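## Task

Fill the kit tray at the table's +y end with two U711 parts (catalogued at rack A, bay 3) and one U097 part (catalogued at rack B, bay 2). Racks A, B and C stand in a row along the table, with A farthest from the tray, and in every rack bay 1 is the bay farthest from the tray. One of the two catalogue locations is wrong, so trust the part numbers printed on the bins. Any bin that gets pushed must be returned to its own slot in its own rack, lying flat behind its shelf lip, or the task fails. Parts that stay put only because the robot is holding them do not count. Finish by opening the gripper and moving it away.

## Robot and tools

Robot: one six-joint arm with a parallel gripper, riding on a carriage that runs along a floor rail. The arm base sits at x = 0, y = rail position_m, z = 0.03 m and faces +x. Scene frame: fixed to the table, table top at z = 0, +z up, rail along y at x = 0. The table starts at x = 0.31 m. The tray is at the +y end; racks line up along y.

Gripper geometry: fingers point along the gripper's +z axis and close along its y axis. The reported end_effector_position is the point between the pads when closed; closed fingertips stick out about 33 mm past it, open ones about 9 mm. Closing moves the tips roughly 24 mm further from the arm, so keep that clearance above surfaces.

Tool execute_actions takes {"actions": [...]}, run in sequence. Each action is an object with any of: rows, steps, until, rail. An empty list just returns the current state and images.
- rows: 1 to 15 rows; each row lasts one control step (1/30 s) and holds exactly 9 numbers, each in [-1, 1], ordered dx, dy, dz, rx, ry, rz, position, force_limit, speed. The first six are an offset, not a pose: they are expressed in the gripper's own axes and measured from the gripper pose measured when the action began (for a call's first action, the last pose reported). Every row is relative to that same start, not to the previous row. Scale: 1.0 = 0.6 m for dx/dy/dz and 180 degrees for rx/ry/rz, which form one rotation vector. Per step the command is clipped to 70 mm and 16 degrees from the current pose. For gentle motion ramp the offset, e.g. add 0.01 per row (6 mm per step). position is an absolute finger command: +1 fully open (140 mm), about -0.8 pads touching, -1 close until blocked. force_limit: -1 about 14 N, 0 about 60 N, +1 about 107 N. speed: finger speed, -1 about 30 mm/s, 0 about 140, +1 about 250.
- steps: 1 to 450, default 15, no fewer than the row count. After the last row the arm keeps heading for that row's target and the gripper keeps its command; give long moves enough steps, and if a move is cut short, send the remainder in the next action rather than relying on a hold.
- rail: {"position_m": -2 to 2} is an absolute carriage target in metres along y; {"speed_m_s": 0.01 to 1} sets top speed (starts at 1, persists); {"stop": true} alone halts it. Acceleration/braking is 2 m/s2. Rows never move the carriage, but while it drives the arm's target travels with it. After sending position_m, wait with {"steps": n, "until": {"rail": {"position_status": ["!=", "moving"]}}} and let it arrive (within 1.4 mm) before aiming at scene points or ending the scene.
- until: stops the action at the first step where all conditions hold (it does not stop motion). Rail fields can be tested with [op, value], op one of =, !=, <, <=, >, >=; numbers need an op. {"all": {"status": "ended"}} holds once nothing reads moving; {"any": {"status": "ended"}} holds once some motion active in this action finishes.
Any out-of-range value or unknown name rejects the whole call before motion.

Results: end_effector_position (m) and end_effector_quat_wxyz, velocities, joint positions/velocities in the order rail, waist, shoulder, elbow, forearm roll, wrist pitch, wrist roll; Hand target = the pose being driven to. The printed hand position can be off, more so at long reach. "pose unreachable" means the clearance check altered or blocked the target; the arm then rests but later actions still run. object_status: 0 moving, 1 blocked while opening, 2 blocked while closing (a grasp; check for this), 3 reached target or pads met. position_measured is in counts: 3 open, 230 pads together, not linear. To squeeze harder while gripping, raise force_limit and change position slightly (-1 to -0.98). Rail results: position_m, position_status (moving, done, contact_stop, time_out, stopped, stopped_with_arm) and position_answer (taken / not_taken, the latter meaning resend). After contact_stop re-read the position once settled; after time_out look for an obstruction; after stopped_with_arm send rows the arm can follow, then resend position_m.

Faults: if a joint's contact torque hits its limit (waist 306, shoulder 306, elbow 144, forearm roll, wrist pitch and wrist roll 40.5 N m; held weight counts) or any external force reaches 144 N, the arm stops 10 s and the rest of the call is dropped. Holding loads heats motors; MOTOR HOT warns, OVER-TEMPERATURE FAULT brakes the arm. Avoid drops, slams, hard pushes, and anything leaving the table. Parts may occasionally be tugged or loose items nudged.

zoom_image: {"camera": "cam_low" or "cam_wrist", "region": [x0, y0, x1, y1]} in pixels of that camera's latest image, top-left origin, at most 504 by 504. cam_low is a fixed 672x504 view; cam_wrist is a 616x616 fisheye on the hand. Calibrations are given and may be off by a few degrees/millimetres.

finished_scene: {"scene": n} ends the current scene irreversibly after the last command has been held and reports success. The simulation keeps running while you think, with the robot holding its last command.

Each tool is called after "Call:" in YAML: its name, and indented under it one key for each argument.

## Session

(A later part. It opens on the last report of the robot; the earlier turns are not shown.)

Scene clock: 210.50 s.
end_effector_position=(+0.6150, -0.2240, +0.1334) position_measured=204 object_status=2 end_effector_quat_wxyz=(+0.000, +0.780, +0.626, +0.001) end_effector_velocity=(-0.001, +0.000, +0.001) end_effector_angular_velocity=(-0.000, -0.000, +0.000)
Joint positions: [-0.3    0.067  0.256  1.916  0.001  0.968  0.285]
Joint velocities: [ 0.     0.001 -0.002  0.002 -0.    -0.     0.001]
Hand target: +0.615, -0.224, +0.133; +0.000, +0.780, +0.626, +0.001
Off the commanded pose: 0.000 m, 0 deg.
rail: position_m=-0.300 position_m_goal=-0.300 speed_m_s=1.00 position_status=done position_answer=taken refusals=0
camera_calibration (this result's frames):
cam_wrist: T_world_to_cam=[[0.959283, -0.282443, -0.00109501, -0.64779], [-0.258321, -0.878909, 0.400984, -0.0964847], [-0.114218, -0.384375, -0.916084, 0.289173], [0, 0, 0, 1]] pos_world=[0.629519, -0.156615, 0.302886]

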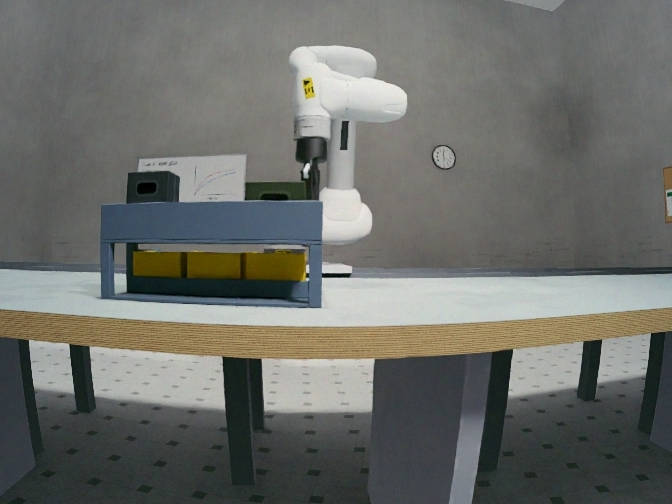

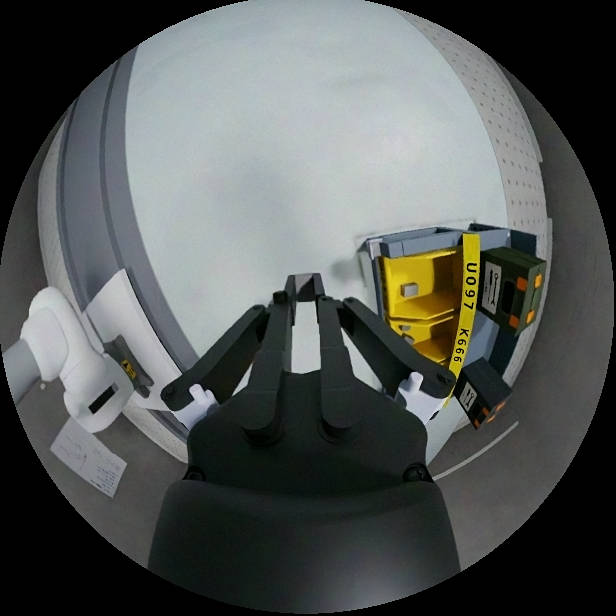

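Rail 1.92 → ee y≈2.0; shift x a bit.

Call:
execute_actions:
  actions:
    - {"rail":{"position_m":1.93},"steps":170,"until":{"rail":{"position_status":["!=","moving"]}}}
    - {"rows":[[0,0.02,0.02,0,0,0,-1,-0.3,-0.8],[0,0.04,0.04,0,0,0,-1,-0.3,-0.8],[0,0.06,0.06,0,0,0,-1,-0.3,-0.8],[0,0.08,0.08,0,0,0,-1,-0.3,-0.8]],"steps":12}

Scene clock: 222.20 s.
end_effector_position=(+0.6616, +1.9964, +0.0858) position_measured=204 object_status=2 end_effector_quat_wxyz=(+0.000, +0.780, +0.626, +0.001) end_effector_velocity=(+0.004, +0.000, -0.003) end_effector_angular_velocity=(-0.000, +0.001, +0.001)
Joint positions: [1.93  0.047 0.366 1.865 0.001 0.908 0.264]
Joint velocities: [ 0.    -0.     0.008 -0.006 -0.    -0.001 -0.001]
Hand target: +0.662, +1.996, +0.086; +0.000, +0.780, +0.626, +0.001
Off the commanded pose: 0.000 m, 0 deg.
rail: position_m=1.930 position_m_goal=1.930 speed_m_s=1.00 position_status=done position_answer=taken refusals=0
camera_calibration (this result's frames):
cam_wrist: T_world_to_cam=[[0.959324, -0.282307, -0.000966041, -0.0657228], [-0.258242, -0.878919, 0.401014, 1.8861], [-0.114058, -0.384453, -0.916071, 1.10437], [0, 0, 0, 1]] pos_world=[0.676083, 2.06376, 0.255266]

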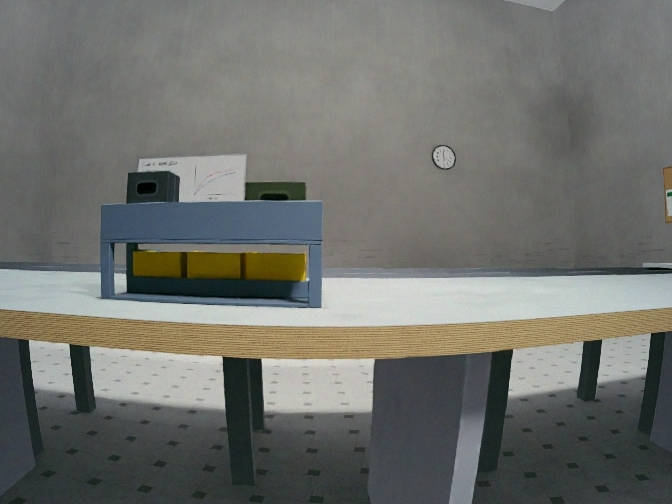

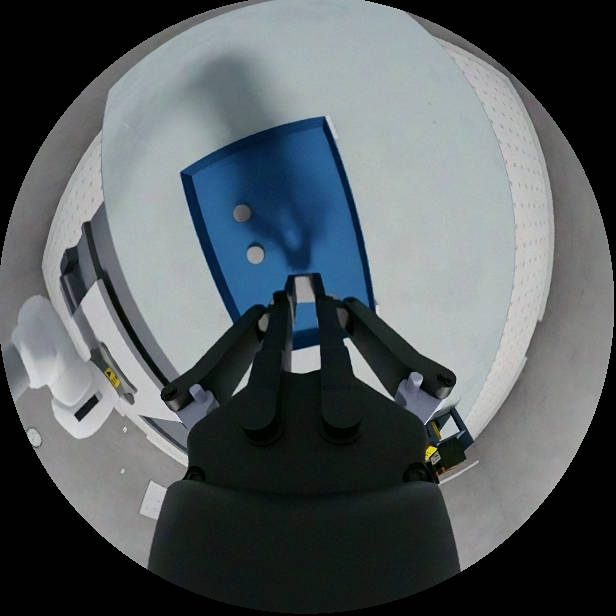

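Call:
execute_actions:
  actions:
    - {"rows":[[0,0,0.015,0,0,0,-1,-0.3,-0.8],[0,0,0.03,0,0,0,-1,-0.3,-0.8],[0,0,0.045,0,0,0,-1,-0.3,-0.8],[0,0,0.055,0,0,0,-1,-0.3,-0.8],[0,0,0.065,0,0,0,-1,-0.3,-0.8]],"steps":13}
    - {"rows":[[0,0,0,0,0,0,-0.4,-0.3,0]],"steps":9}
    - {"rows":[[0,0,-0.05,0,0,0,-0.4,-0.3,0],[-0.05,0,-0.25,0,0,0,-0.4,-0.3,0]],"steps":20}

Scene clock: 229.83 s.
end_effector_position=(+0.6549, +1.9669, +0.1966) position_measured=179 object_status=3 end_effector_quat_wxyz=(+0.000, +0.780, +0.626, +0.001) end_effector_velocity=(+0.000, -0.000, +0.001) end_effector_angular_velocity=(+0.000, -0.001, -0.000)
Joint positions: [1.93  0.003 0.255 1.787 0.001 1.099 0.22 ]
Joint velocities: [ 0.    -0.    -0.001 -0.001  0.     0.001 -0.   ]
Hand target: +0.655, +1.967, +0.197; +0.000, +0.780, +0.626, +0.001
Off the commanded pose: 0.000 m, 0 deg.
rail: position_m=1.930 position_m_goal=1.930 speed_m_s=1.00 position_status=done position_answer=taken refusals=0
camera_calibration (this result's frames):
cam_wrist: T_world_to_cam=[[0.959294, -0.282408, -0.000962808, -0.0673232], [-0.258321, -0.878842, 0.401131, 1.8139], [-0.114129, -0.384554, -0.91602, 1.19405], [0, 0, 0, 1]] pos_world=[0.669427, 2.0343, 0.366094]

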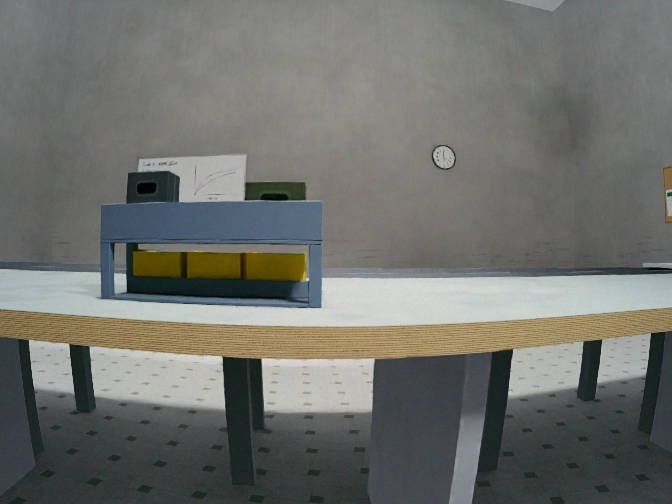

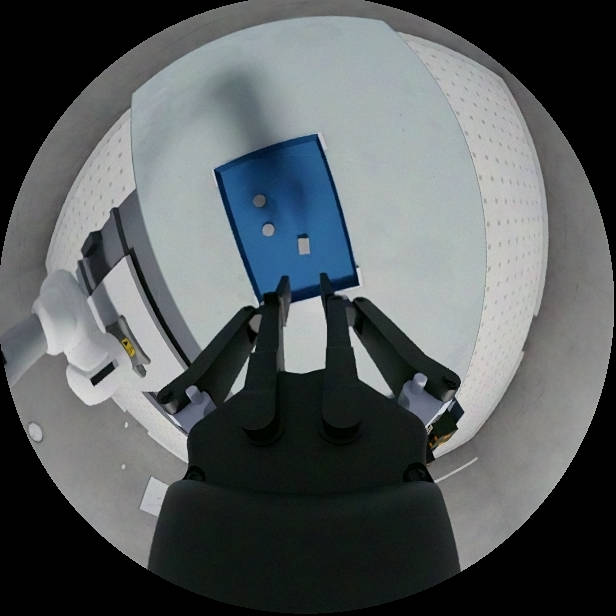

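Call:
finished_scene:
  scene: 2

The scene is finished: the task was done.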